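## Task

Fix the tube in the vise's jaws, then draw the pin with the red handle out of it without the clamped tube shifting. The complete pin must end up resting flat on the tray's floor, lower than the rim, and the tube must remain clamped in its original spot. The tray may be relocated only if it finishes upright on the table and away from both the tube and the vise's movable jaw. At the end nothing of the robot may touch the tube or the movable jaw, not even through a loose object. Nothing may depend on the robot holding it. Release and back the gripper away before ending.

## Robot and tools

ROBOT. One arm with six rotary joints and a two-finger parallel gripper. Three cameras, each 504x504 pixels: cam_high, cam_low, cam_wrist (pictures arrive in that order).

FRAME. Positions are in the scene frame: origin on the table surface straight under the arm's base, +z upward, +y to the left when facing along +x. The base can be slightly tilted against the table. The reported hand position may be inaccurate, increasingly so when the arm is stretched out. The gripper's fingers extend along its own +x axis and close along its own y axis; end_effector_position is the spot between the finger pads, roughly 3 to 4 cm back from the tips.

execute_actions. Argument "actions" is a list holding zero or one item; optional "pictures" (true/false) decides whether camera images come back (they do by default).
- Empty list: no new command, just report the state.
- Move: {"rows": [...], "steps": n}. rows is one list (1 to 15 rows) for the single arm; each row has 7 numbers: waist, shoulder, elbow, wrist pitch, wrist yaw, wrist roll, opening. The six joint values are absolute target angles in radians, on the same scale printed under Joint positions (not offsets). steps is 1 to 15 (default 15), each step 1/30 s; one row is used per step and the final row is held for any remaining steps.
- Wait: {"steps": n} with no rows, n up to 300; it ends when n steps have elapsed since the previous result, your reply time included.
Stated joint ranges (rad): waist -3.054 to 3.054, shoulder 0.000 to 3.142, elbow 0.000 to 2.356, wrist pitch -1.571 to 1.571, wrist yaw -1.571 to 1.571, wrist roll -3.142 to 3.142. A call is rejected (nothing sent) if any target exceeds an end by more than 0.010 rad and is also beyond that joint's current angle. True ends can differ by up to 0.010 rad; an over-range target is cut to the real end, and a "joint sent to its limit" line may appear (possibly referring to an earlier, still-running move). No such line does not prove more travel exists.
Opening: -1 to 1, +1 fully open (pad gap 0.088 m); empty fingers touch near -0.80, and values below that change nothing. Allow at least about 0.5 s for a full close. To grasp, keep commanding a value well under grip_measured; a bigger difference squeezes harder. Grip readings may carry a constant error of about 1 mm. Each pad pushes up to roughly 34 N (some grippers less); snapping shut quickly can exceed that and even make the fingers spring open.

MOTION. Each step, every joint's target is capped to a fixed distance from its measured angle: 0.211 rad for waist, shoulder and elbow, 0.213 wrist pitch, 0.267 wrist yaw, 0.228 wrist roll. If targets would move the gripper more than 70 mm from where it is, all are pulled back proportionally. So large moves take several calls. Friction may leave a joint short of its target, especially at long reach, and tiny changes may not move it at all; read Joint positions after each move. Between calls the arm continues toward the last row sent until it has nearly stopped or a step is HELD; after that only a new action moves it further. Fingers still in motion keep going.

RESULT LINES. State line: end_effector_position (m), end_effector_quat_wxyz, linear and angular velocities (m/s, rad/s). Joint positions and Joint velocities: six joints in column order (rad, rad/s) then the pad gap (m, m/s). grip_measured: finger opening on the command scale. "joint command not followed": a clearance check altered or blocked targets (mounting blocks and posts count as part of the arm). HELD: marks steps where your row was not fully sent. Torque fault: if contact torque hits a joint's load limit (waist 17.4, shoulder 21.6, elbow 21.5, wrist pitch 5.67, wrist yaw 5.65, wrist roll 5.3 N m; a carried object's weight adds), the arm halts for 10 s and drops the rest of the call. MOTOR HOT appears from 50 °C; at 95 °C an OVER-TEMPERATURE FAULT holds the arm, and if it is not cool enough 30 to 60 s later, power (gripper included) cuts out and the arm sags. Holding loads heats motors, even while you think.

zoom_image: {"camera": one of cam_high, cam_low, cam_wrist, "region": [x0, y0, x1, y1]} in pixels of that camera's latest image, top-left is (0, 0), region no larger than 504 by 504. Gives an enlarged, sharper view.

finished_scene: {"scene": number of the current scene}. Irreversible; reports success and starts the next task, whose text arrives in that result. If resuming after a break, first send an empty actions list to learn the scene number and task. Replying with no tool call ends everything.

CAUTIONS. Loose objects may get an occasional brief shove. Never let anything leave the table. Avoid dropping, slipping, slamming, striking hard or pushing forcefully. Before ending, open the gripper and withdraw so nothing touches the tube or the movable jaw, and the pin lies on its own in the tray. Move smoothly and economically; reply time keeps the simulation running.

Each tool is called after "Call:" as a command line: name --argument value for each argument, lists and objects as JSON in quotes; but a table of rows of numbers goes row by row, as --pt "numbers of a row", without its own name.

## Session

Call:
execute_actions --actions '[]'

Scene clock: 0.00 s of 6060.00 s.
end_effector_position=(+0.3500, +0.4108, +0.1533) grip_measured=+0.840 end_effector_quat_wxyz=(+0.723, -0.428, -0.076, +0.537) end_effector_velocity=(-0.005, +0.002, -0.001) end_effector_angular_velocity=(-0.007, +0.002, +0.026)
Joint positions: [ 0.381  1.611  0.863  1.178 -0.612 -0.297  0.08 ]
Joint velocities: [ 0.002 -0.002 -0.002  0.007 -0.022 -0.007 -0.   ]
Heat: hottest shoulder 28 °C (+0.0 °C/min).

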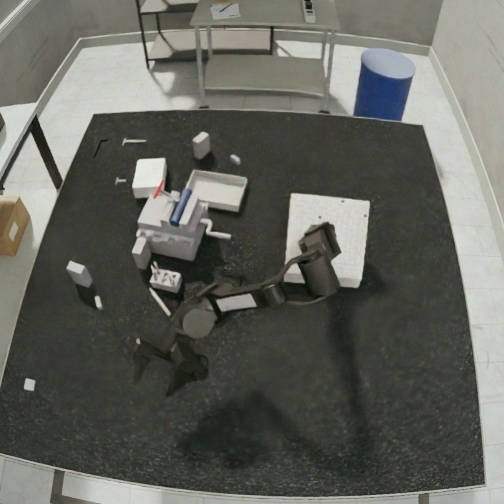

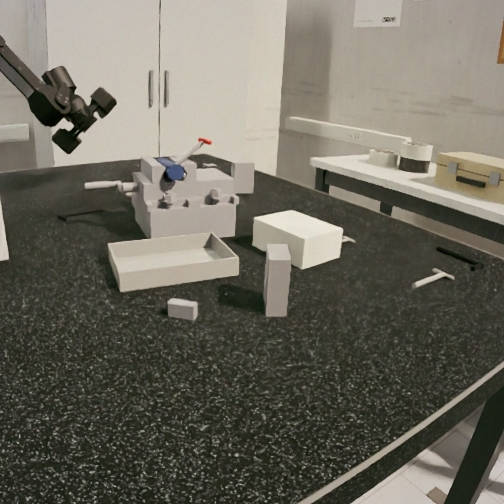

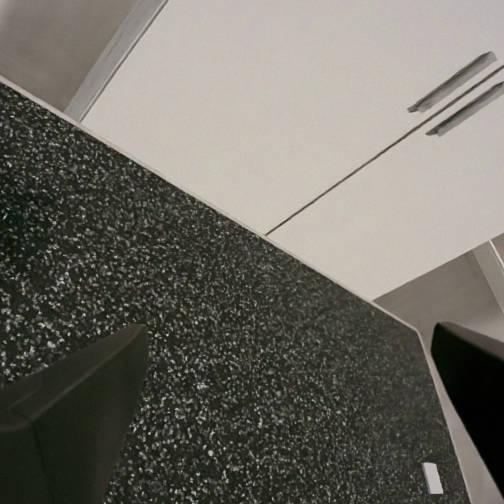

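Call:
zoom_image --camera "cam_low" --region '[75, 125, 245, 245]'

Call:
zoom_image --camera "cam_high" --region '[120, 150, 270, 300]'

Region (75, 125, 245, 245) of cam_low's 504x504 image, scaled by 2.965, with more detail than that image has; it fills the top 356 rows of this view, and the rest is white.

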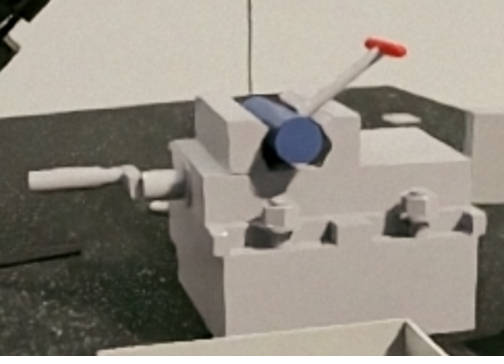

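Region (120, 150, 270, 300) of cam_high's 504x504 image, scaled by 3.360, with more detail than that image has.

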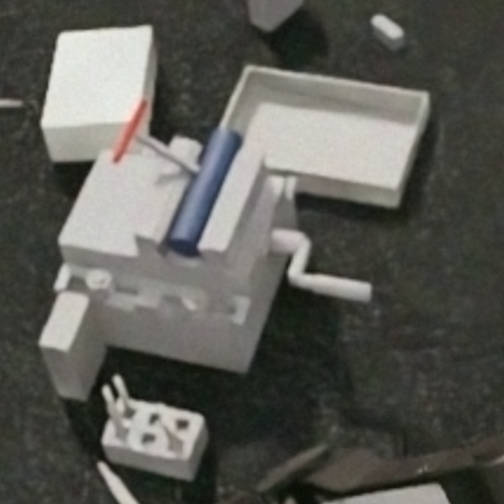

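Call:
execute_actions --actions '[{"rows":[[-0.665,1.4,0.6,0.79,-0.72,0.425,0.1]]}]' --pictures false

Call:
execute_actions --actions '[{"steps":25}]' --pictures false

Call:
execute_actions --actions '[{"rows":[[-0.665,1.93,0.505,0.786,-0.722,0.425,0.1]]}]' --pictures false

Call:
execute_actions --actions '[{"steps":20}]'

Scene clock: 13.37 s of 6060.00 s.
end_effector_position=(+0.3929, +0.1891, +0.2345) grip_measured=+0.114 end_effector_quat_wxyz=(+0.934, -0.205, +0.163, +0.244) end_effector_velocity=(+0.053, -0.388, +0.342) end_effector_angular_velocity=(+0.613, -0.522, -1.357)
Joint positions: [-0.208  1.421  0.618  0.811 -0.71   0.321  0.045]
Joint velocities: [-1.36  -0.085 -0.051 -0.154 -0.037  0.784 -0.006]
Heat: hottest shoulder 29 °C (+4.5 °C/min).
Steps of this call (steps 1 to 386: nothing new was sent; steps 387 to 401: all 15 steps of this action). Readings (joint positions):
387: [0.371 1.592 0.844 1.148 -0.627 -0.266]
388: [0.341 1.561 0.809 1.107 -0.646 -0.226]
390: [0.266 1.508 0.744 1.039 -0.666 -0.151]
394: [0.106 1.455 0.665 0.898 -0.693 0.019]
401: the state above

Scene clock: 14.20 s of 6060.00 s.
end_effector_position=(+0.3755, +0.0645, +0.3518) grip_measured=+0.100 end_effector_quat_wxyz=(+0.983, -0.167, +0.058, +0.050) end_effector_velocity=(-0.002, -0.003, -0.001) end_effector_angular_velocity=(+0.014, +0.015, -0.001)
Joint positions: [-0.66   1.407  0.61   0.793 -0.715  0.419  0.044]
Joint velocities: [-0.012  0.002 -0.002 -0.007 -0.022  0.007 -0.   ]
Heat: hottest shoulder 29 °C (+4.2 °C/min).
Steps of this call (steps 1 to 25: the robot went on to your last target). Readings (joint positions):
1: [-0.253 1.418 0.617 0.807 -0.710 0.343]
2: [-0.298 1.416 0.616 0.804 -0.711 0.360]
4: [-0.388 1.413 0.615 0.799 -0.712 0.383]
8: [-0.561 1.411 0.613 0.795 -0.713 0.406]
25: the state above

Scene clock: 14.70 s of 6060.00 s.
end_effector_position=(+0.3571, -0.0707, +0.1998) grip_measured=+0.100 end_effector_quat_wxyz=(+0.966, +0.011, +0.245, -0.082) end_effector_velocity=(-0.067, -0.099, -0.156) end_effector_angular_velocity=(+0.275, +0.340, -0.318)
Joint positions: [-0.66   1.883  0.513  0.782 -0.717  0.419  0.044]
Joint velocities: [-0.007  0.466 -0.105  0.007 -0.007 -0.037 -0.   ]
Heat: hottest shoulder 29 °C (+4.1 °C/min).
Steps of this call (steps 1 to 15: all 15 steps of this action). Readings (joint positions):
1: [-0.660 1.420 0.605 0.799 -0.715 0.419]
2: [-0.660 1.438 0.600 0.802 -0.716 0.419]
4: [-0.660 1.496 0.581 0.796 -0.717 0.419]
8: [-0.660 1.647 0.542 0.790 -0.717 0.419]
15: the state above

Scene clock: 15.37 s of 6060.00 s.
end_effector_position=(+0.3531, -0.0785, +0.1884) grip_measured=+0.100 end_effector_quat_wxyz=(+0.961, +0.023, +0.258, -0.092) end_effector_velocity=(-0.002, -0.002, -0.001) end_effector_angular_velocity=(+0.004, +0.006, -0.003)
Joint positions: [-0.66   1.922  0.51   0.782 -0.717  0.419  0.044]
Joint velocities: [-0.007  0.002 -0.002 -0.007 -0.007 -0.007 -0.   ]
Heat: hottest shoulder 29 °C (+3.9 °C/min).
Steps of this call (steps 1 to 20: the robot went on to your last target). Readings (joint positions):
1: [-0.660 1.895 0.511 0.782 -0.717 0.419]
2: [-0.660 1.902 0.511 0.782 -0.717 0.419]
4: [-0.660 1.909 0.510 0.782 -0.717 0.419]
8: [-0.660 1.917 0.510 0.782 -0.717 0.419]
20: the state above

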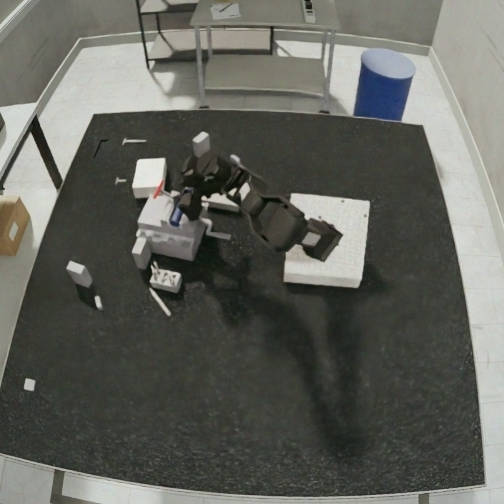

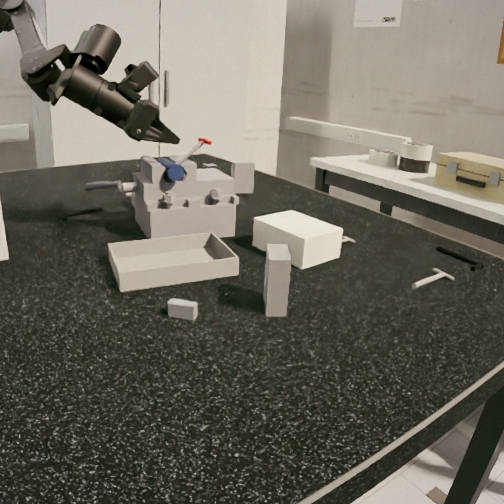

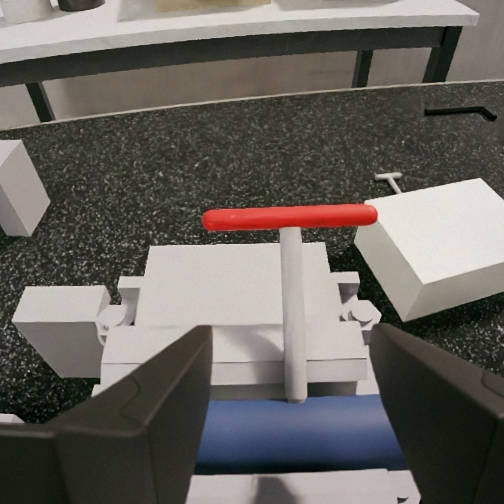

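Call:
execute_actions --actions '[{"rows":[[-0.65,1.96,0.545,0.805,-0.7,0.44,0],[-0.65,1.96,0.545,0.805,-0.7,0.44,0],[-0.63,1.995,0.57,0.825,-0.68,0.455,-0.1],[-0.63,1.995,0.57,0.825,-0.68,0.455,-0.1],[-0.61,2.03,0.595,0.845,-0.66,0.47,-0.2],[-0.61,2.03,0.595,0.845,-0.66,0.47,-0.2],[-0.59,2.065,0.62,0.865,-0.645,0.485,-0.2],[-0.59,2.065,0.62,0.865,-0.645,0.485,-0.2],[-0.572,2.097,0.642,0.885,-0.63,0.5,-0.3]]}]' --pictures false

Call:
execute_actions --actions '[{"steps":10}]'

Call:
zoom_image --camera "cam_low" --region '[115, 100, 235, 200]'

Scene clock: 20.60 s of 6060.00 s.
end_effector_position=(+0.3895, -0.0885, +0.1708) grip_measured=-0.274 end_effector_quat_wxyz=(+0.962, +0.024, +0.254, -0.093) end_effector_velocity=(+0.020, -0.008, -0.009) end_effector_angular_velocity=(+0.001, -0.012, -0.003)
Joint positions: [-0.576  2.078  0.622  0.873 -0.642  0.489  0.026]
Joint velocities: [ 0.037  0.09   0.066  0.051  0.037  0.037 -0.011]
Heat: hottest shoulder 29 °C (+2.9 °C/min).
Steps of this call (steps 1 to 15: the robot went on to your last target; steps 16 to 142: nothing new was sent; steps 143 to 157: all 15 steps of this action). Readings (joint positions):
143: [-0.660 1.926 0.511 0.787 -0.717 0.422]
144: [-0.658 1.932 0.514 0.790 -0.717 0.425]
146: [-0.650 1.953 0.529 0.802 -0.706 0.435]
150: [-0.617 2.012 0.574 0.836 -0.674 0.460]
157: the state above

Scene clock: 20.93 s of 6060.00 s.
end_effector_position=(+0.3921, -0.0893, +0.1706) grip_measured=-0.298 end_effector_quat_wxyz=(+0.963, +0.024, +0.252, -0.093) end_effector_velocity=(-0.002, -0.001, -0.002) end_effector_angular_velocity=(+0.003, +0.010, -0.000)
Joint positions: [-0.572  2.087  0.63   0.881 -0.636  0.494  0.024]
Joint velocities: [-0.002  0.002 -0.002 -0.007 -0.007 -0.007 -0.001]
Heat: hottest shoulder 29 °C (+2.9 °C/min).
Steps of this call (steps 1 to 10: the robot went on to your last target). Readings (joint positions):
1: [-0.575 2.081 0.624 0.875 -0.641 0.490]
2: [-0.575 2.083 0.626 0.876 -0.640 0.491]
4: [-0.574 2.085 0.628 0.879 -0.638 0.492]
8: [-0.573 2.087 0.630 0.880 -0.637 0.493]
10: the state above

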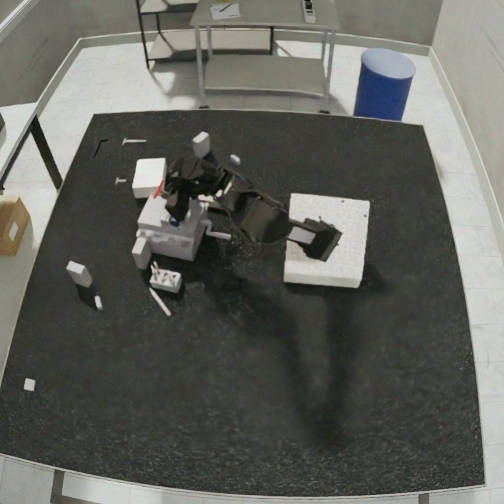

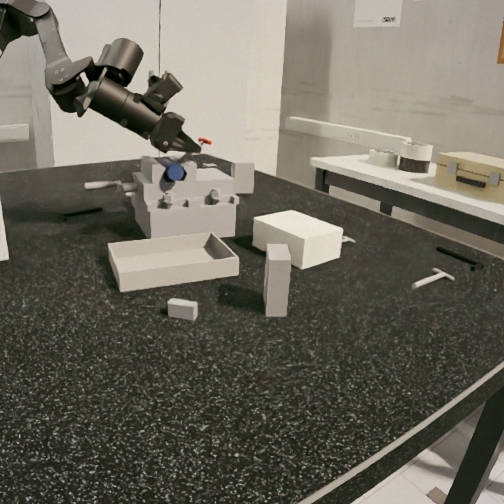

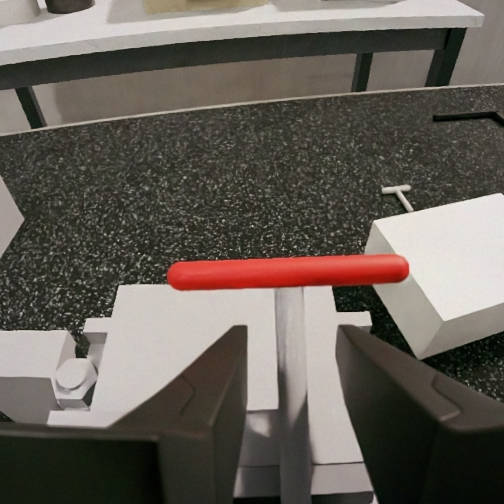

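Region (115, 100, 235, 200) of cam_low's 504x504 image, scaled by 4.200, with more detail than that image has.

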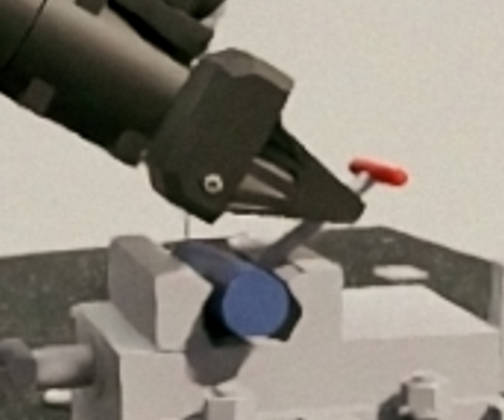

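Call:
execute_actions --actions '[{"rows":[[-0.568,2.1,0.65,0.885,-0.63,0.5,-0.4],[-0.568,2.1,0.65,0.885,-0.63,0.5,-0.45],[-0.568,2.1,0.65,0.885,-0.63,0.5,-0.5],[-0.568,2.1,0.65,0.885,-0.63,0.5,-0.55],[-0.568,2.1,0.65,0.885,-0.63,0.5,-0.6],[-0.568,2.1,0.65,0.885,-0.63,0.5,-0.65],[-0.568,2.1,0.65,0.885,-0.63,0.5,-0.7],[-0.568,2.1,0.65,0.885,-0.63,0.5,-0.74]]}]' --pictures false

Call:
execute_actions --actions '[{"rows":[[-0.585,2.065,0.62,0.87,-0.645,0.485,-0.74],[-0.585,2.065,0.62,0.87,-0.645,0.485,-0.74],[-0.6,2.045,0.6,0.86,-0.66,0.475,-0.74],[-0.6,2.045,0.6,0.86,-0.66,0.475,-0.74],[-0.615,2.02,0.582,0.845,-0.67,0.465,-0.74],[-0.615,2.02,0.582,0.845,-0.67,0.465,-0.74],[-0.63,1.995,0.564,0.83,-0.685,0.455,-0.74],[-0.63,1.995,0.564,0.83,-0.685,0.455,-0.74],[-0.642,1.975,0.546,0.82,-0.695,0.445,-0.74],[-0.642,1.975,0.546,0.82,-0.695,0.445,-0.74],[-0.652,1.96,0.53,0.815,-0.705,0.435,-0.74]]}]' --pictures false

Call:
execute_actions --actions '[{"steps":12}]'

Call:
zoom_image --camera "cam_low" --region '[115, 100, 235, 200]'

Scene clock: 30.33 s of 6060.00 s.
end_effector_position=(+0.3946, -0.0889, +0.1708) grip_measured=-0.633 end_effector_quat_wxyz=(+0.963, +0.023, +0.251, -0.092) end_effector_velocity=(-0.001, -0.002, -0.003) end_effector_angular_velocity=(-0.004, +0.008, -0.008)
Joint positions: [-0.568  2.091  0.638  0.881 -0.633  0.496  0.008]
Joint velocities: [ 0.002  0.002 -0.002 -0.007  0.007 -0.007 -0.   ]
Heat: hottest shoulder 29 °C (+2.0 °C/min).
Steps of this call (steps 1 to 15: the robot went on to your last target; steps 16 to 267: nothing new was sent; steps 268 to 282: all 15 steps of this action). Readings (joint positions):
268: [-0.571 2.089 0.632 0.881 -0.636 0.495]
269: [-0.571 2.090 0.634 0.881 -0.636 0.495]
271: [-0.570 2.091 0.636 0.881 -0.636 0.495]
275: [-0.568 2.091 0.638 0.881 -0.636 0.495]
282: the state above

Scene clock: 30.83 s of 6060.00 s.
end_effector_position=(+0.3745, -0.0847, +0.1925) grip_measured=-0.642 end_effector_quat_wxyz=(+0.966, +0.007, +0.241, -0.093) end_effector_velocity=(-0.028, +0.001, +0.018) end_effector_angular_velocity=(-0.044, -0.001, +0.007)
Joint positions: [-0.632  1.986  0.573  0.839 -0.669  0.44   0.008]
Joint velocities: [-0.081 -0.11  -0.076 -0.066 -0.051 -0.095 -0.001]
Heat: hottest shoulder 29 °C (+1.9 °C/min).
Steps of this call (steps 1 to 15: all 15 steps of this action). Readings (joint positions):
1: [-0.568 2.091 0.638 0.881 -0.634 0.496]
2: [-0.569 2.091 0.638 0.881 -0.635 0.496]
4: [-0.573 2.083 0.634 0.876 -0.638 0.492]
8: [-0.588 2.050 0.616 0.861 -0.643 0.468]
15: the state above

Scene clock: 31.23 s of 6060.00 s.
end_effector_position=(+0.3714, -0.0843, +0.1948) grip_measured=-0.639 end_effector_quat_wxyz=(+0.966, +0.006, +0.240, -0.091) end_effector_velocity=(-0.004, -0.003, -0.001) end_effector_angular_velocity=(-0.012, +0.009, -0.014)
Joint positions: [-0.642  1.974  0.565  0.834 -0.679  0.432  0.008]
Joint velocities: [-0.007 -0.007 -0.007 -0.022  0.007 -0.022 -0.001]
Heat: hottest shoulder 29 °C (+1.9 °C/min).
Steps of this call (steps 1 to 12: the robot went on to your last target). Readings (joint positions):
1: [-0.634 1.983 0.571 0.838 -0.671 0.438]
2: [-0.636 1.981 0.570 0.836 -0.673 0.436]
4: [-0.638 1.978 0.568 0.835 -0.675 0.434]
8: [-0.641 1.975 0.566 0.834 -0.678 0.432]
12: the state above

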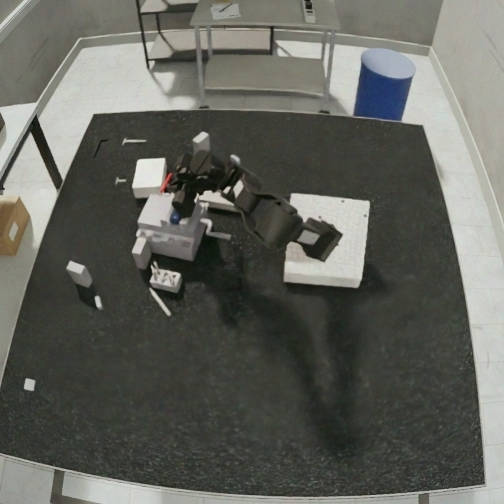

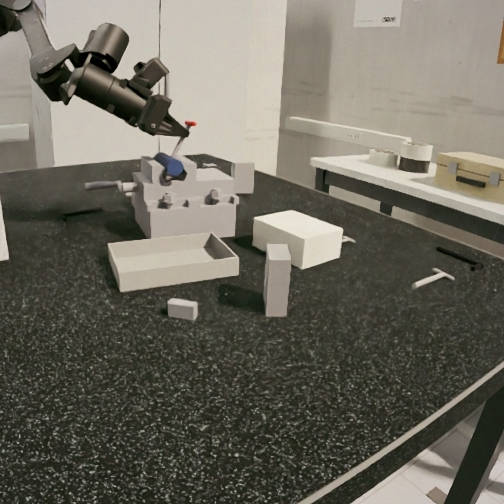

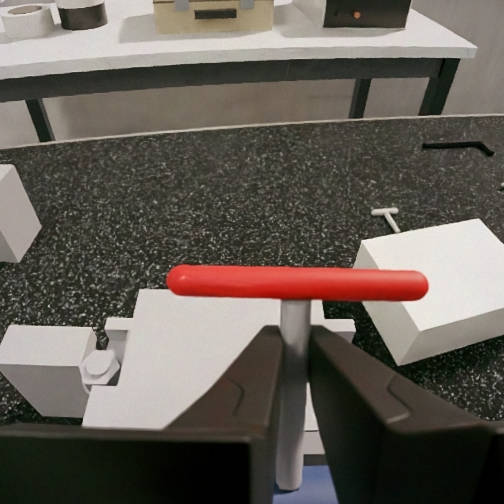

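Region (115, 100, 235, 200) of cam_low's 504x504 image, scaled by 4.200, with more detail than that image has.

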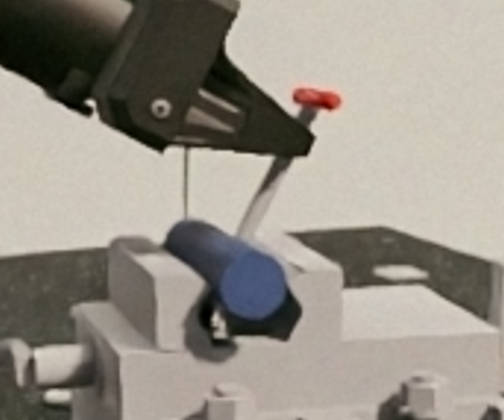

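Call:
execute_actions --actions '[{"rows":[[-0.64,1.98,0.555,0.86,-0.67,0.445,-0.85],[-0.635,1.992,0.542,0.91,-0.655,0.46,-0.85],[-0.63,2.005,0.53,0.96,-0.64,0.478,-0.85],[-0.625,2.02,0.517,1.01,-0.626,0.495,-0.85],[-0.62,2.035,0.505,1.06,-0.612,0.512,-0.85],[-0.615,2.05,0.493,1.11,-0.597,0.53,-0.85],[-0.61,2.067,0.481,1.16,-0.582,0.546,-0.85],[-0.604,2.085,0.47,1.21,-0.566,0.562,-0.85],[-0.598,2.103,0.459,1.26,-0.55,0.578,-0.85],[-0.591,2.122,0.448,1.31,-0.534,0.593,-0.85],[-0.584,2.141,0.438,1.36,-0.518,0.608,-0.85],[-0.577,2.161,0.428,1.41,-0.502,0.622,-0.85],[-0.57,2.182,0.418,1.46,-0.485,0.636,-0.85],[-0.563,2.203,0.408,1.51,-0.468,0.65,-0.85],[-0.557,2.224,0.398,1.55,-0.452,0.663,-0.85]]}]' --pictures false

Call:
execute_actions --actions '[{"steps":20}]'

Call:
zoom_image --camera "cam_low" --region '[115, 100, 235, 200]'

Scene clock: 38.87 s of 6060.00 s.
end_effector_position=(+0.3650, -0.0838, +0.1837) grip_measured=-0.639 end_effector_quat_wxyz=(+0.985, +0.009, +0.142, -0.094) end_effector_velocity=(-0.043, +0.005, -0.014) end_effector_angular_velocity=(-0.032, -0.552, -0.026)
Joint positions: [-0.581  2.151  0.429  1.375 -0.525  0.609  0.008]
Joint velocities: [ 0.134  0.535 -0.339  1.414  0.447  0.388  0.   ]
Heat: hottest waist 29 °C (+1.5 °C/min).
Steps of this call (steps 1 to 30: the robot went on to your last target; steps 31 to 214: nothing new was sent; steps 215 to 229: all 15 steps of this action). Readings (joint positions):
215: [-0.648 1.965 0.556 0.830 -0.694 0.431]
216: [-0.646 1.966 0.554 0.840 -0.691 0.435]
218: [-0.635 1.982 0.542 0.893 -0.676 0.454]
222: [-0.614 2.034 0.505 1.051 -0.625 0.507]
229: the state above

Scene clock: 39.53 s of 6060.00 s.
end_effector_position=(+0.3606, -0.0831, +0.1826) grip_measured=-0.639 end_effector_quat_wxyz=(+0.989, +0.010, +0.108, -0.096) end_effector_velocity=(-0.002, -0.001, -0.002) end_effector_angular_velocity=(+0.015, +0.009, -0.005)
Joint positions: [-0.562  2.218  0.394  1.541 -0.464  0.653  0.008]
Joint velocities: [-0.002  0.002 -0.002 -0.007 -0.007  0.007 -0.   ]
Heat: hottest waist 29 °C (+1.5 °C/min).
Steps of this call (steps 1 to 20: the robot went on to your last target). Readings (joint positions):
1: [-0.577 2.166 0.419 1.416 -0.512 0.620]
2: [-0.574 2.178 0.413 1.445 -0.501 0.628]
4: [-0.569 2.194 0.404 1.485 -0.486 0.638]
8: [-0.565 2.210 0.397 1.523 -0.472 0.647]
20: the state above

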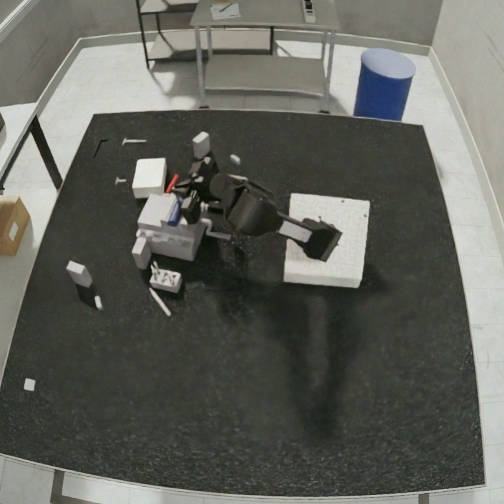

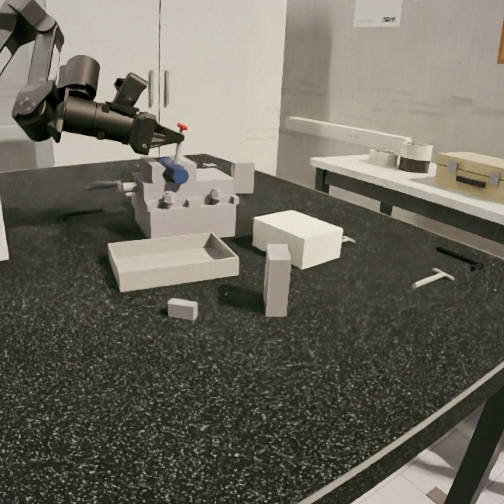

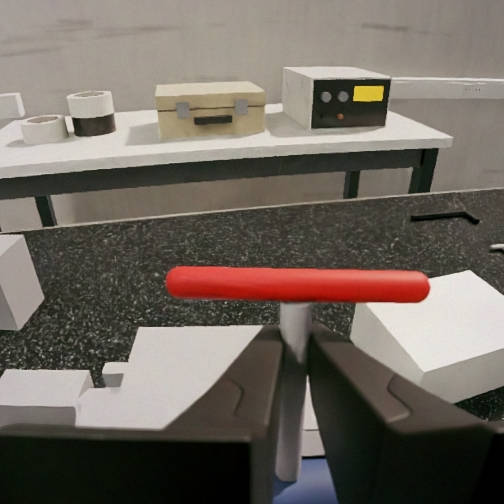

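Region (115, 100, 235, 200) of cam_low's 504x504 image, scaled by 4.200, with more detail than that image has.

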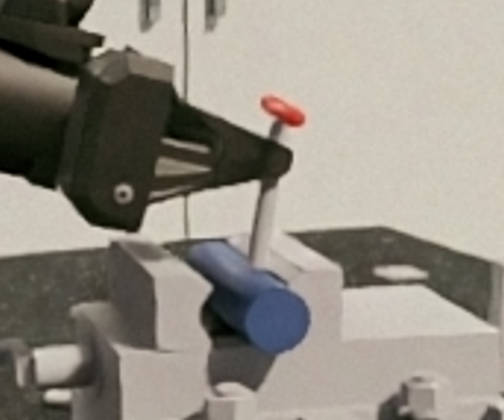

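Good. Release, retract, and go to the crank.

Call:
execute_actions --actions '[{"rows":[[-0.562,2.22,0.394,1.545,-0.46,0.655,-0.68],[-0.562,2.22,0.394,1.545,-0.46,0.655,-0.63],[-0.562,2.22,0.394,1.545,-0.46,0.655,-0.58],[-0.562,2.22,0.394,1.545,-0.46,0.655,-0.5],[-0.562,2.22,0.394,1.545,-0.46,0.655,-0.4],[-0.562,2.22,0.394,1.545,-0.46,0.655,-0.4],[-0.562,2.22,0.394,1.545,-0.46,0.655,-0.4],[-0.562,2.22,0.394,1.545,-0.46,0.655,-0.4],[-0.57,2.2,0.37,1.545,-0.47,0.655,-0.4],[-0.58,2.18,0.345,1.545,-0.485,0.655,-0.4],[-0.59,2.16,0.32,1.545,-0.5,0.655,-0.4],[-0.6,2.14,0.295,1.545,-0.515,0.655,-0.4],[-0.61,2.12,0.27,1.545,-0.53,0.655,-0.4]]}]' --pictures false

Call:
execute_actions --actions '[{"rows":[[-0.62,2.08,0.24,1.53,-0.53,0.7,-0.3],[-0.62,2.04,0.22,1.5,-0.53,0.7,-0.3],[-0.62,1.95,0.2,1.47,-0.53,0.8,-0.2],[-0.62,1.85,0.2,1.4,-0.53,0.9,-0.2],[-0.62,1.2,0.25,0.8,-0.6,1.5,0]]}]' --pictures false

Call:
execute_actions --actions '[{"rows":[[-0.61,1.2,0.3,0.6,-0.66,1.8,0],[-0.61,1.2,0.3,0.6,-0.66,1.8,0],[-0.61,1.2,0.3,0.6,-0.66,1.8,0],[-0.61,1.25,0.6,-0.7,-0.66,2.66,0]]}]' --pictures false

Call:
execute_actions --actions '[{"steps":25}]' --pictures false

Call:
execute_actions --actions '[{"rows":[[-0.61,1.912,1.08,-1.141,-0.665,2.665,0]]}]' --pictures false

Call:
execute_actions --actions '[{"steps":20}]'

Scene clock: 52.03 s of 6060.00 s.
end_effector_position=(+0.3401, -0.0753, +0.1844) grip_measured=-0.415 end_effector_quat_wxyz=(+0.988, +0.020, +0.116, -0.098) end_effector_velocity=(-0.083, +0.036, +0.017) end_effector_angular_velocity=(+0.081, +0.030, -0.012)
Joint positions: [-0.592  2.159  0.311  1.544 -0.504  0.654  0.019]
Joint velocities: [-0.144 -0.286 -0.339 -0.007 -0.168  0.007  0.006]
Heat: hottest waist 29 °C (+1.2 °C/min).
Steps of this call (steps 1 to 15: the robot went on to your last target; steps 16 to 360: nothing new was sent; steps 361 to 375: all 15 steps of this action). Readings (joint positions):
361: [-0.558 2.221 0.394 1.544 -0.457 0.654]
362: [-0.558 2.221 0.394 1.544 -0.457 0.654]
364: [-0.558 2.221 0.394 1.544 -0.457 0.654]
368: [-0.558 2.221 0.394 1.544 -0.457 0.654]
375: the state above

Scene clock: 52.53 s of 6060.00 s.
end_effector_position=(+0.3207, -0.0120, +0.2274) grip_measured=-0.017 end_effector_quat_wxyz=(+0.926, +0.342, +0.108, -0.118) end_effector_velocity=(-0.051, +0.137, +0.087) end_effector_angular_velocity=(+1.466, -0.162, -0.401)
Joint positions: [-0.616  1.543  0.243  0.971 -0.59   1.293  0.038]
Joint velocities: [-0.007 -1.389 -0.002 -1.429 -0.066  1.502  0.007]
Heat: hottest waist 29 °C (+1.1 °C/min).
Steps of this call (steps 1 to 15: all 15 steps of this action). Readings (joint positions):
1: [-0.597 2.147 0.299 1.542 -0.508 0.660]
2: [-0.602 2.128 0.284 1.534 -0.511 0.667]
4: [-0.608 2.055 0.249 1.490 -0.517 0.738]
8: [-0.613 1.866 0.243 1.305 -0.567 0.940]
15: the state above

Scene clock: 53.03 s of 6060.00 s.
end_effector_position=(+0.3457, +0.0468, +0.2920) grip_measured=-0.001 end_effector_quat_wxyz=(+0.720, +0.666, +0.095, -0.170) end_effector_velocity=(-0.092, -0.119, -0.196) end_effector_angular_velocity=(+2.091, +0.699, -1.404)
Joint positions: [-0.612  1.256  0.573  0.282 -0.653  2.026  0.039]
Joint velocities: [ 0.002 -0.002  0.071 -1.487 -0.007  1.502 -0.   ]
Heat: hottest waist 29 °C (+1.1 °C/min).
Steps of this call (steps 1 to 15: all 15 steps of this action). Readings (joint positions):
1: [-0.616 1.497 0.248 0.921 -0.601 1.343]
2: [-0.615 1.452 0.255 0.872 -0.615 1.394]
4: [-0.613 1.371 0.285 0.781 -0.634 1.486]
8: [-0.612 1.301 0.450 0.607 -0.644 1.674]
15: the state above

Scene clock: 53.87 s of 6060.00 s.
end_effector_position=(+0.2293, +0.0231, +0.1736) grip_measured=+0.000 end_effector_quat_wxyz=(+0.170, +0.827, -0.026, -0.536) end_effector_velocity=(-0.028, +0.006, -0.015) end_effector_angular_velocity=(+0.086, +0.099, -0.128)
Joint positions: [-0.611  1.255  0.586 -0.678 -0.654  2.652  0.039]
Joint velocities: [-0.002 -0.002 -0.002 -0.168  0.007  0.022 -0.   ]
Heat: hottest waist 29 °C (+1.1 °C/min).
Steps of this call (steps 1 to 25: the robot went on to your last target). Readings (joint positions):
1: [-0.612 1.256 0.575 0.233 -0.653 2.077]
2: [-0.612 1.256 0.576 0.185 -0.653 2.127]
4: [-0.611 1.256 0.579 0.089 -0.654 2.228]
8: [-0.611 1.256 0.584 -0.102 -0.654 2.430]
25: the state above

Scene clock: 54.37 s of 6060.00 s.
end_effector_position=(+0.2563, -0.0031, +0.1670) grip_measured=+0.000 end_effector_quat_wxyz=(-0.051, +0.716, -0.064, -0.693) end_effector_velocity=(-0.031, -0.047, -0.076) end_effector_angular_velocity=(+0.322, +0.366, -0.372)
Joint positions: [-0.61   1.86   1.045 -1.121 -0.662  2.659  0.039]
Joint velocities: [-0.002  0.525  0.09  -0.183 -0.022 -0.007  0.   ]
Heat: hottest waist 29 °C (+1.1 °C/min).
Steps of this call (steps 1 to 15: all 15 steps of this action). Readings (joint positions):
1: [-0.611 1.281 0.615 -0.731 -0.655 2.653]
2: [-0.610 1.325 0.658 -0.781 -0.658 2.656]
4: [-0.610 1.423 0.752 -0.865 -0.659 2.657]
8: [-0.610 1.605 0.932 -1.035 -0.660 2.659]
15: the state above

Scene clock: 55.03 s of 6060.00 s.
end_effector_position=(+0.2574, -0.0074, +0.1637) grip_measured=+0.000 end_effector_quat_wxyz=(-0.065, +0.707, -0.067, -0.701) end_effector_velocity=(-0.002, -0.000, +0.000) end_effector_angular_velocity=(-0.002, +0.007, +0.016)
Joint positions: [-0.61   1.904  1.068 -1.138 -0.662  2.659  0.039]
Joint velocities: [-0.002 -0.002 -0.002 -0.007  0.007 -0.022 -0.   ]
Heat: hottest waist 29 °C (+1.1 °C/min).
Steps of this call (steps 1 to 20: the robot went on to your last target). Readings (joint positions):
1: [-0.610 1.874 1.048 -1.125 -0.662 2.659]
2: [-0.610 1.882 1.052 -1.128 -0.662 2.659]
4: [-0.610 1.891 1.059 -1.132 -0.662 2.659]
8: [-0.610 1.898 1.066 -1.136 -0.662 2.659]
20: the state above

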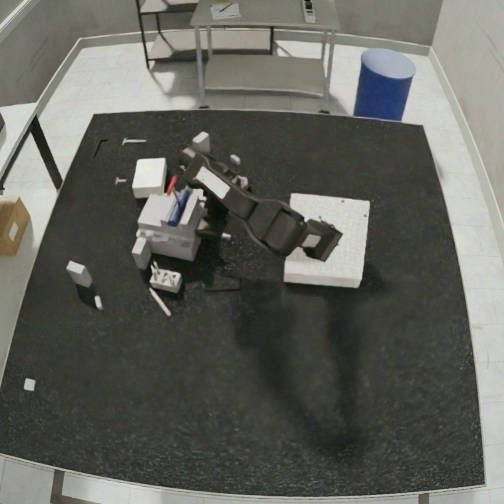

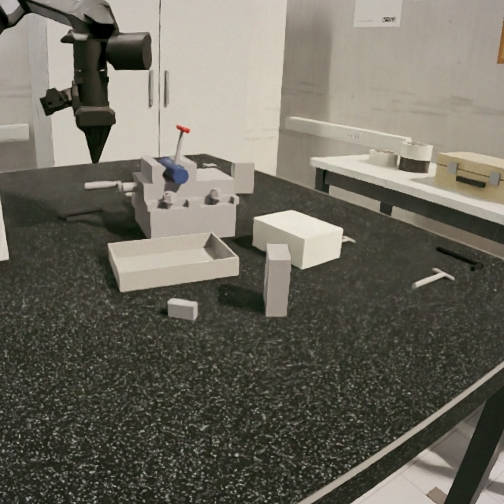

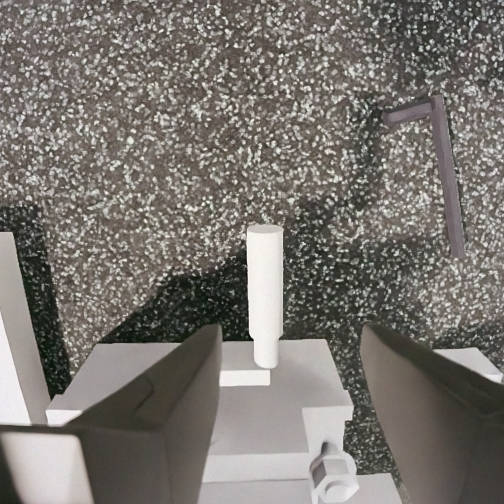

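Call:
execute_actions --actions '[{"rows":[[-0.6,1.93,1.06,-1.1,-0.665,2.67,0],[-0.585,1.935,1.04,-1.07,-0.67,2.69,0],[-0.57,1.94,1.02,-1.03,-0.675,2.71,0],[-0.555,1.945,1.0,-1.0,-0.68,2.73,0],[-0.54,1.95,0.98,-0.96,-0.685,2.75,0],[-0.525,1.955,0.96,-0.93,-0.69,2.77,0],[-0.51,1.96,0.94,-0.89,-0.7,2.79,0],[-0.495,1.965,0.92,-0.86,-0.705,2.8,0],[-0.48,1.966,0.91,-0.836,-0.71,2.813,-0.1]]}]' --pictures false

Call:
execute_actions --actions '[{"rows":[[-0.48,1.966,0.91,-0.836,-0.71,2.813,-0.3],[-0.48,1.966,0.91,-0.836,-0.71,2.813,-0.35],[-0.48,1.966,0.91,-0.836,-0.71,2.813,-0.4],[-0.48,1.966,0.91,-0.836,-0.71,2.813,-0.45],[-0.48,1.966,0.91,-0.836,-0.71,2.813,-0.5],[-0.48,1.966,0.91,-0.836,-0.71,2.813,-0.55],[-0.48,1.966,0.91,-0.836,-0.71,2.813,-0.6],[-0.48,1.966,0.91,-0.836,-0.71,2.813,-0.7],[-0.48,1.966,0.91,-0.836,-0.71,2.813,-0.85]]}]'

Call:
zoom_image --camera "cam_low" --region '[60, 110, 220, 245]'

Call:
execute_actions --actions '[{"rows":[[-0.515,1.953,0.945,-0.905,-0.694,2.771,-0.85],[-0.537,1.957,0.961,-0.935,-0.686,2.745,-0.85],[-0.56,1.963,0.977,-0.961,-0.677,2.717,-0.85],[-0.583,1.975,0.991,-0.981,-0.669,2.69,-0.85],[-0.606,1.99,1.004,-0.996,-0.661,2.662,-0.85],[-0.627,2.008,1.014,-1.004,-0.653,2.637,-0.85],[-0.646,2.028,1.022,-1.006,-0.646,2.615,-0.85],[-0.662,2.05,1.026,-1.0,-0.64,2.596,-0.85],[-0.674,2.072,1.028,-0.989,-0.636,2.581,-0.85],[-0.682,2.094,1.026,-0.97,-0.633,2.572,-0.85],[-0.686,2.115,1.021,-0.947,-0.632,2.567,-0.85],[-0.685,2.134,1.013,-0.919,-0.632,2.569,-0.85],[-0.679,2.151,1.002,-0.887,-0.634,2.575,-0.85],[-0.669,2.164,0.989,-0.853,-0.638,2.587,-0.85],[-0.656,2.174,0.974,-0.818,-0.643,2.603,-0.85]]}]' --pictures false

Call:
execute_actions --actions '[{"rows":[[-0.625,2.181,0.945,-0.76,-0.654,2.64,-0.85],[-0.597,2.178,0.925,-0.721,-0.664,2.673,-0.85],[-0.574,2.171,0.909,-0.695,-0.673,2.701,-0.85],[-0.551,2.159,0.895,-0.675,-0.681,2.729,-0.85],[-0.528,2.144,0.882,-0.66,-0.689,2.756,-0.85],[-0.507,2.126,0.872,-0.652,-0.697,2.781,-0.85],[-0.488,2.106,0.864,-0.65,-0.704,2.803,-0.85],[-0.472,2.084,0.86,-0.656,-0.71,2.822,-0.85],[-0.46,2.062,0.858,-0.667,-0.714,2.837,-0.85],[-0.452,2.04,0.86,-0.686,-0.717,2.846,-0.85],[-0.448,2.019,0.865,-0.709,-0.718,2.851,-0.85],[-0.449,2.0,0.873,-0.737,-0.718,2.849,-0.85],[-0.455,1.983,0.884,-0.769,-0.716,2.843,-0.85],[-0.465,1.97,0.897,-0.803,-0.712,2.831,-0.85],[-0.478,1.96,0.912,-0.838,-0.707,2.815,-0.85]]}]'

Call:
zoom_image --camera "cam_low" --region '[60, 110, 220, 245]'

Scene clock: 71.33 s of 6060.00 s.
end_effector_position=(+0.2581, -0.0117, +0.1056) grip_measured=-0.084 end_effector_quat_wxyz=(-0.063, +0.703, -0.065, -0.705) end_effector_velocity=(+0.011, -0.005, -0.016) end_effector_angular_velocity=(-0.029, -0.071, +0.030)
Joint positions: [-0.486  1.959  0.927 -0.859 -0.701  2.797  0.035]
Joint velocities: [ 0.037 -0.007 -0.061  0.183 -0.022  0.081 -0.006]
Heat: hottest waist 29 °C (+0.0 °C/min).
Steps of this call (steps 1 to 15: the robot went on to your last target; steps 16 to 474: nothing new was sent; steps 475 to 489: all 15 steps of this action). Readings (joint positions):
475: [-0.609 1.907 1.070 -1.137 -0.662 2.661]
476: [-0.606 1.910 1.068 -1.124 -0.662 2.666]
478: [-0.592 1.917 1.055 -1.076 -0.665 2.685]
482: [-0.542 1.939 0.991 -0.965 -0.682 2.744]
489: the state above

Scene clock: 71.83 s of 6060.00 s.
end_effector_position=(+0.2584, -0.0125, +0.1032) grip_measured=-0.516 end_effector_quat_wxyz=(-0.061, +0.705, -0.066, -0.704) end_effector_velocity=(-0.005, +0.000, -0.000) end_effector_angular_velocity=(+0.004, +0.020, +0.003)
Joint positions: [-0.481  1.959  0.919 -0.84  -0.7    2.806  0.014]
Joint velocities: [-0.002  0.002 -0.002 -0.022  0.007 -0.022 -0.   ]
Heat: hottest waist 29 °C (+0.0 °C/min).
Steps of this call (steps 1 to 15: all 15 steps of this action). Readings (joint positions):
1: [-0.485 1.959 0.925 -0.854 -0.702 2.799]
2: [-0.484 1.959 0.924 -0.851 -0.702 2.801]
4: [-0.483 1.959 0.922 -0.846 -0.703 2.804]
8: [-0.481 1.959 0.919 -0.842 -0.704 2.806]
15: the state above

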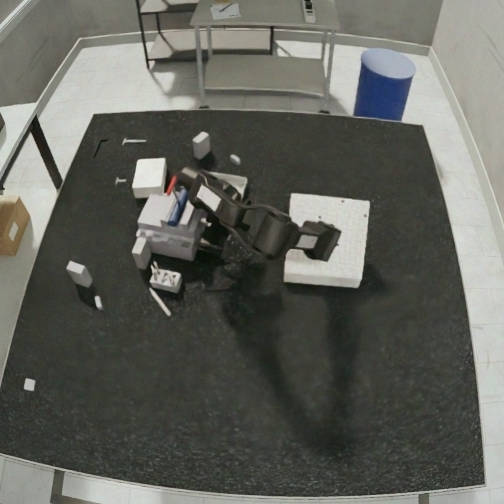

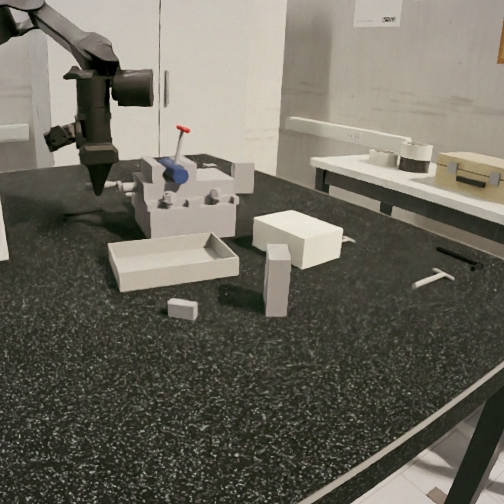

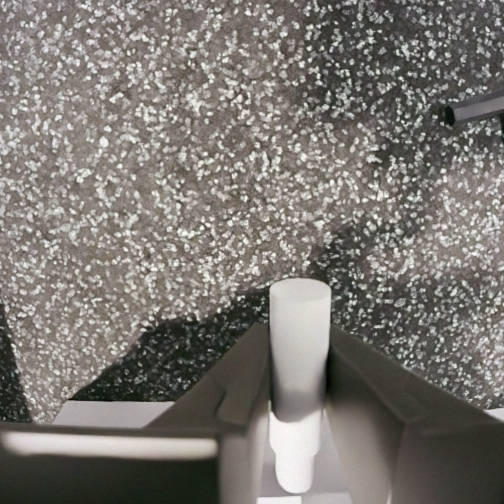

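Region (60, 110, 220, 245) of cam_low's 504x504 image, scaled by 3.150, with more detail than that image has; it fills the top 425 rows of this view, and the rest is white.

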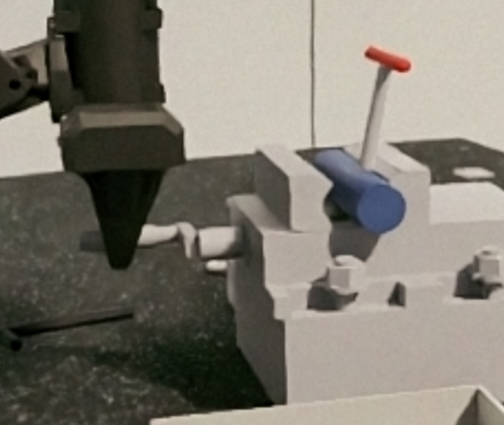

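Scene clock: 72.33 s of 6060.00 s.
end_effector_position=(+0.2481, -0.0692, +0.1265) grip_measured=-0.518 end_effector_quat_wxyz=(-0.054, +0.711, -0.067, -0.698) end_effector_velocity=(-0.023, -0.164, -0.164) end_effector_angular_velocity=(-0.060, -0.005, +0.023)
Joint positions: [-0.676  2.095  1.005 -0.907 -0.629  2.582  0.014]
Joint velocities: [-0.027  0.637 -0.212  0.886  0.051 -0.022  0.   ]
Heat: hottest waist 29 °C (+0.0 °C/min).
Steps of this call (steps 1 to 15: all 15 steps of this action). Readings (joint positions):
1: [-0.482 1.959 0.919 -0.841 -0.701 2.804]
2: [-0.488 1.959 0.924 -0.853 -0.702 2.795]
4: [-0.515 1.961 0.946 -0.898 -0.699 2.760]
8: [-0.584 1.989 0.991 -0.973 -0.687 2.672]
15: the state above

Scene clock: 72.83 s of 6060.00 s.
end_effector_position=(+0.2564, -0.0212, +0.0807) grip_measured=-0.520 end_effector_quat_wxyz=(-0.063, +0.701, -0.058, -0.708) end_effector_velocity=(+0.015, +0.122, +0.133) end_effector_angular_velocity=(+0.016, +0.009, -0.001)
Joint positions: [-0.454  2.028  0.888 -0.742 -0.715  2.815  0.014]
Joint velocities: [-0.007 -0.554  0.173 -0.755 -0.007 -0.022 -0.001]
Heat: hottest waist 29 °C (+0.0 °C/min).
Steps of this call (steps 1 to 15: all 15 steps of this action). Readings (joint positions):
1: [-0.673 2.115 0.994 -0.874 -0.629 2.586]
2: [-0.663 2.130 0.980 -0.835 -0.631 2.598]
4: [-0.630 2.147 0.950 -0.766 -0.637 2.635]
8: [-0.546 2.140 0.903 -0.680 -0.663 2.725]
15: the state above

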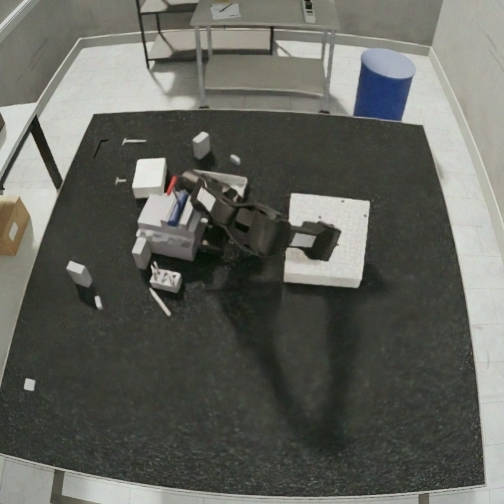

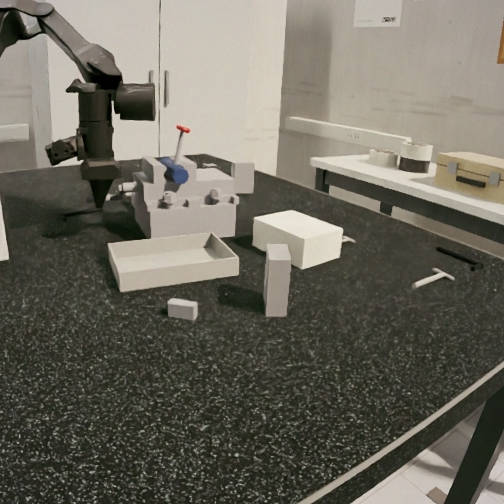

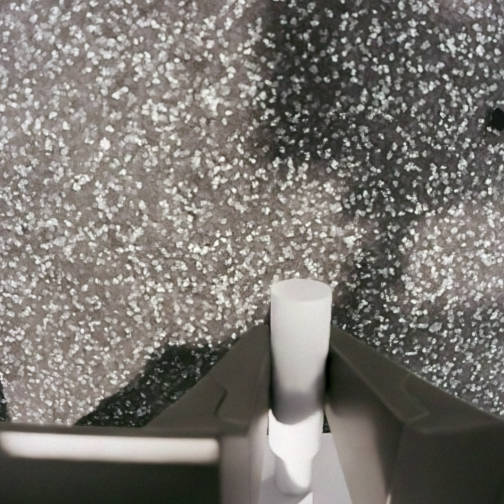

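Region (60, 110, 220, 245) of cam_low's 504x504 image, scaled by 3.150, with more detail than that image has; it fills the top 425 rows of this view, and the rest is white.

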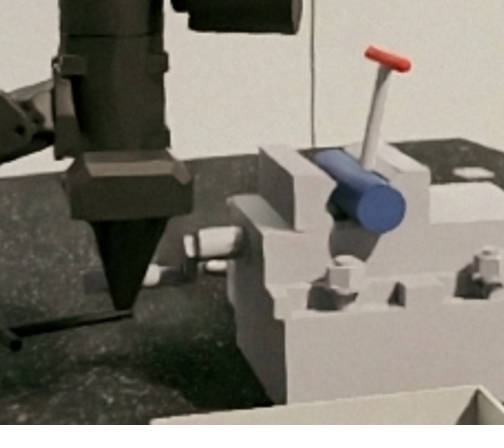

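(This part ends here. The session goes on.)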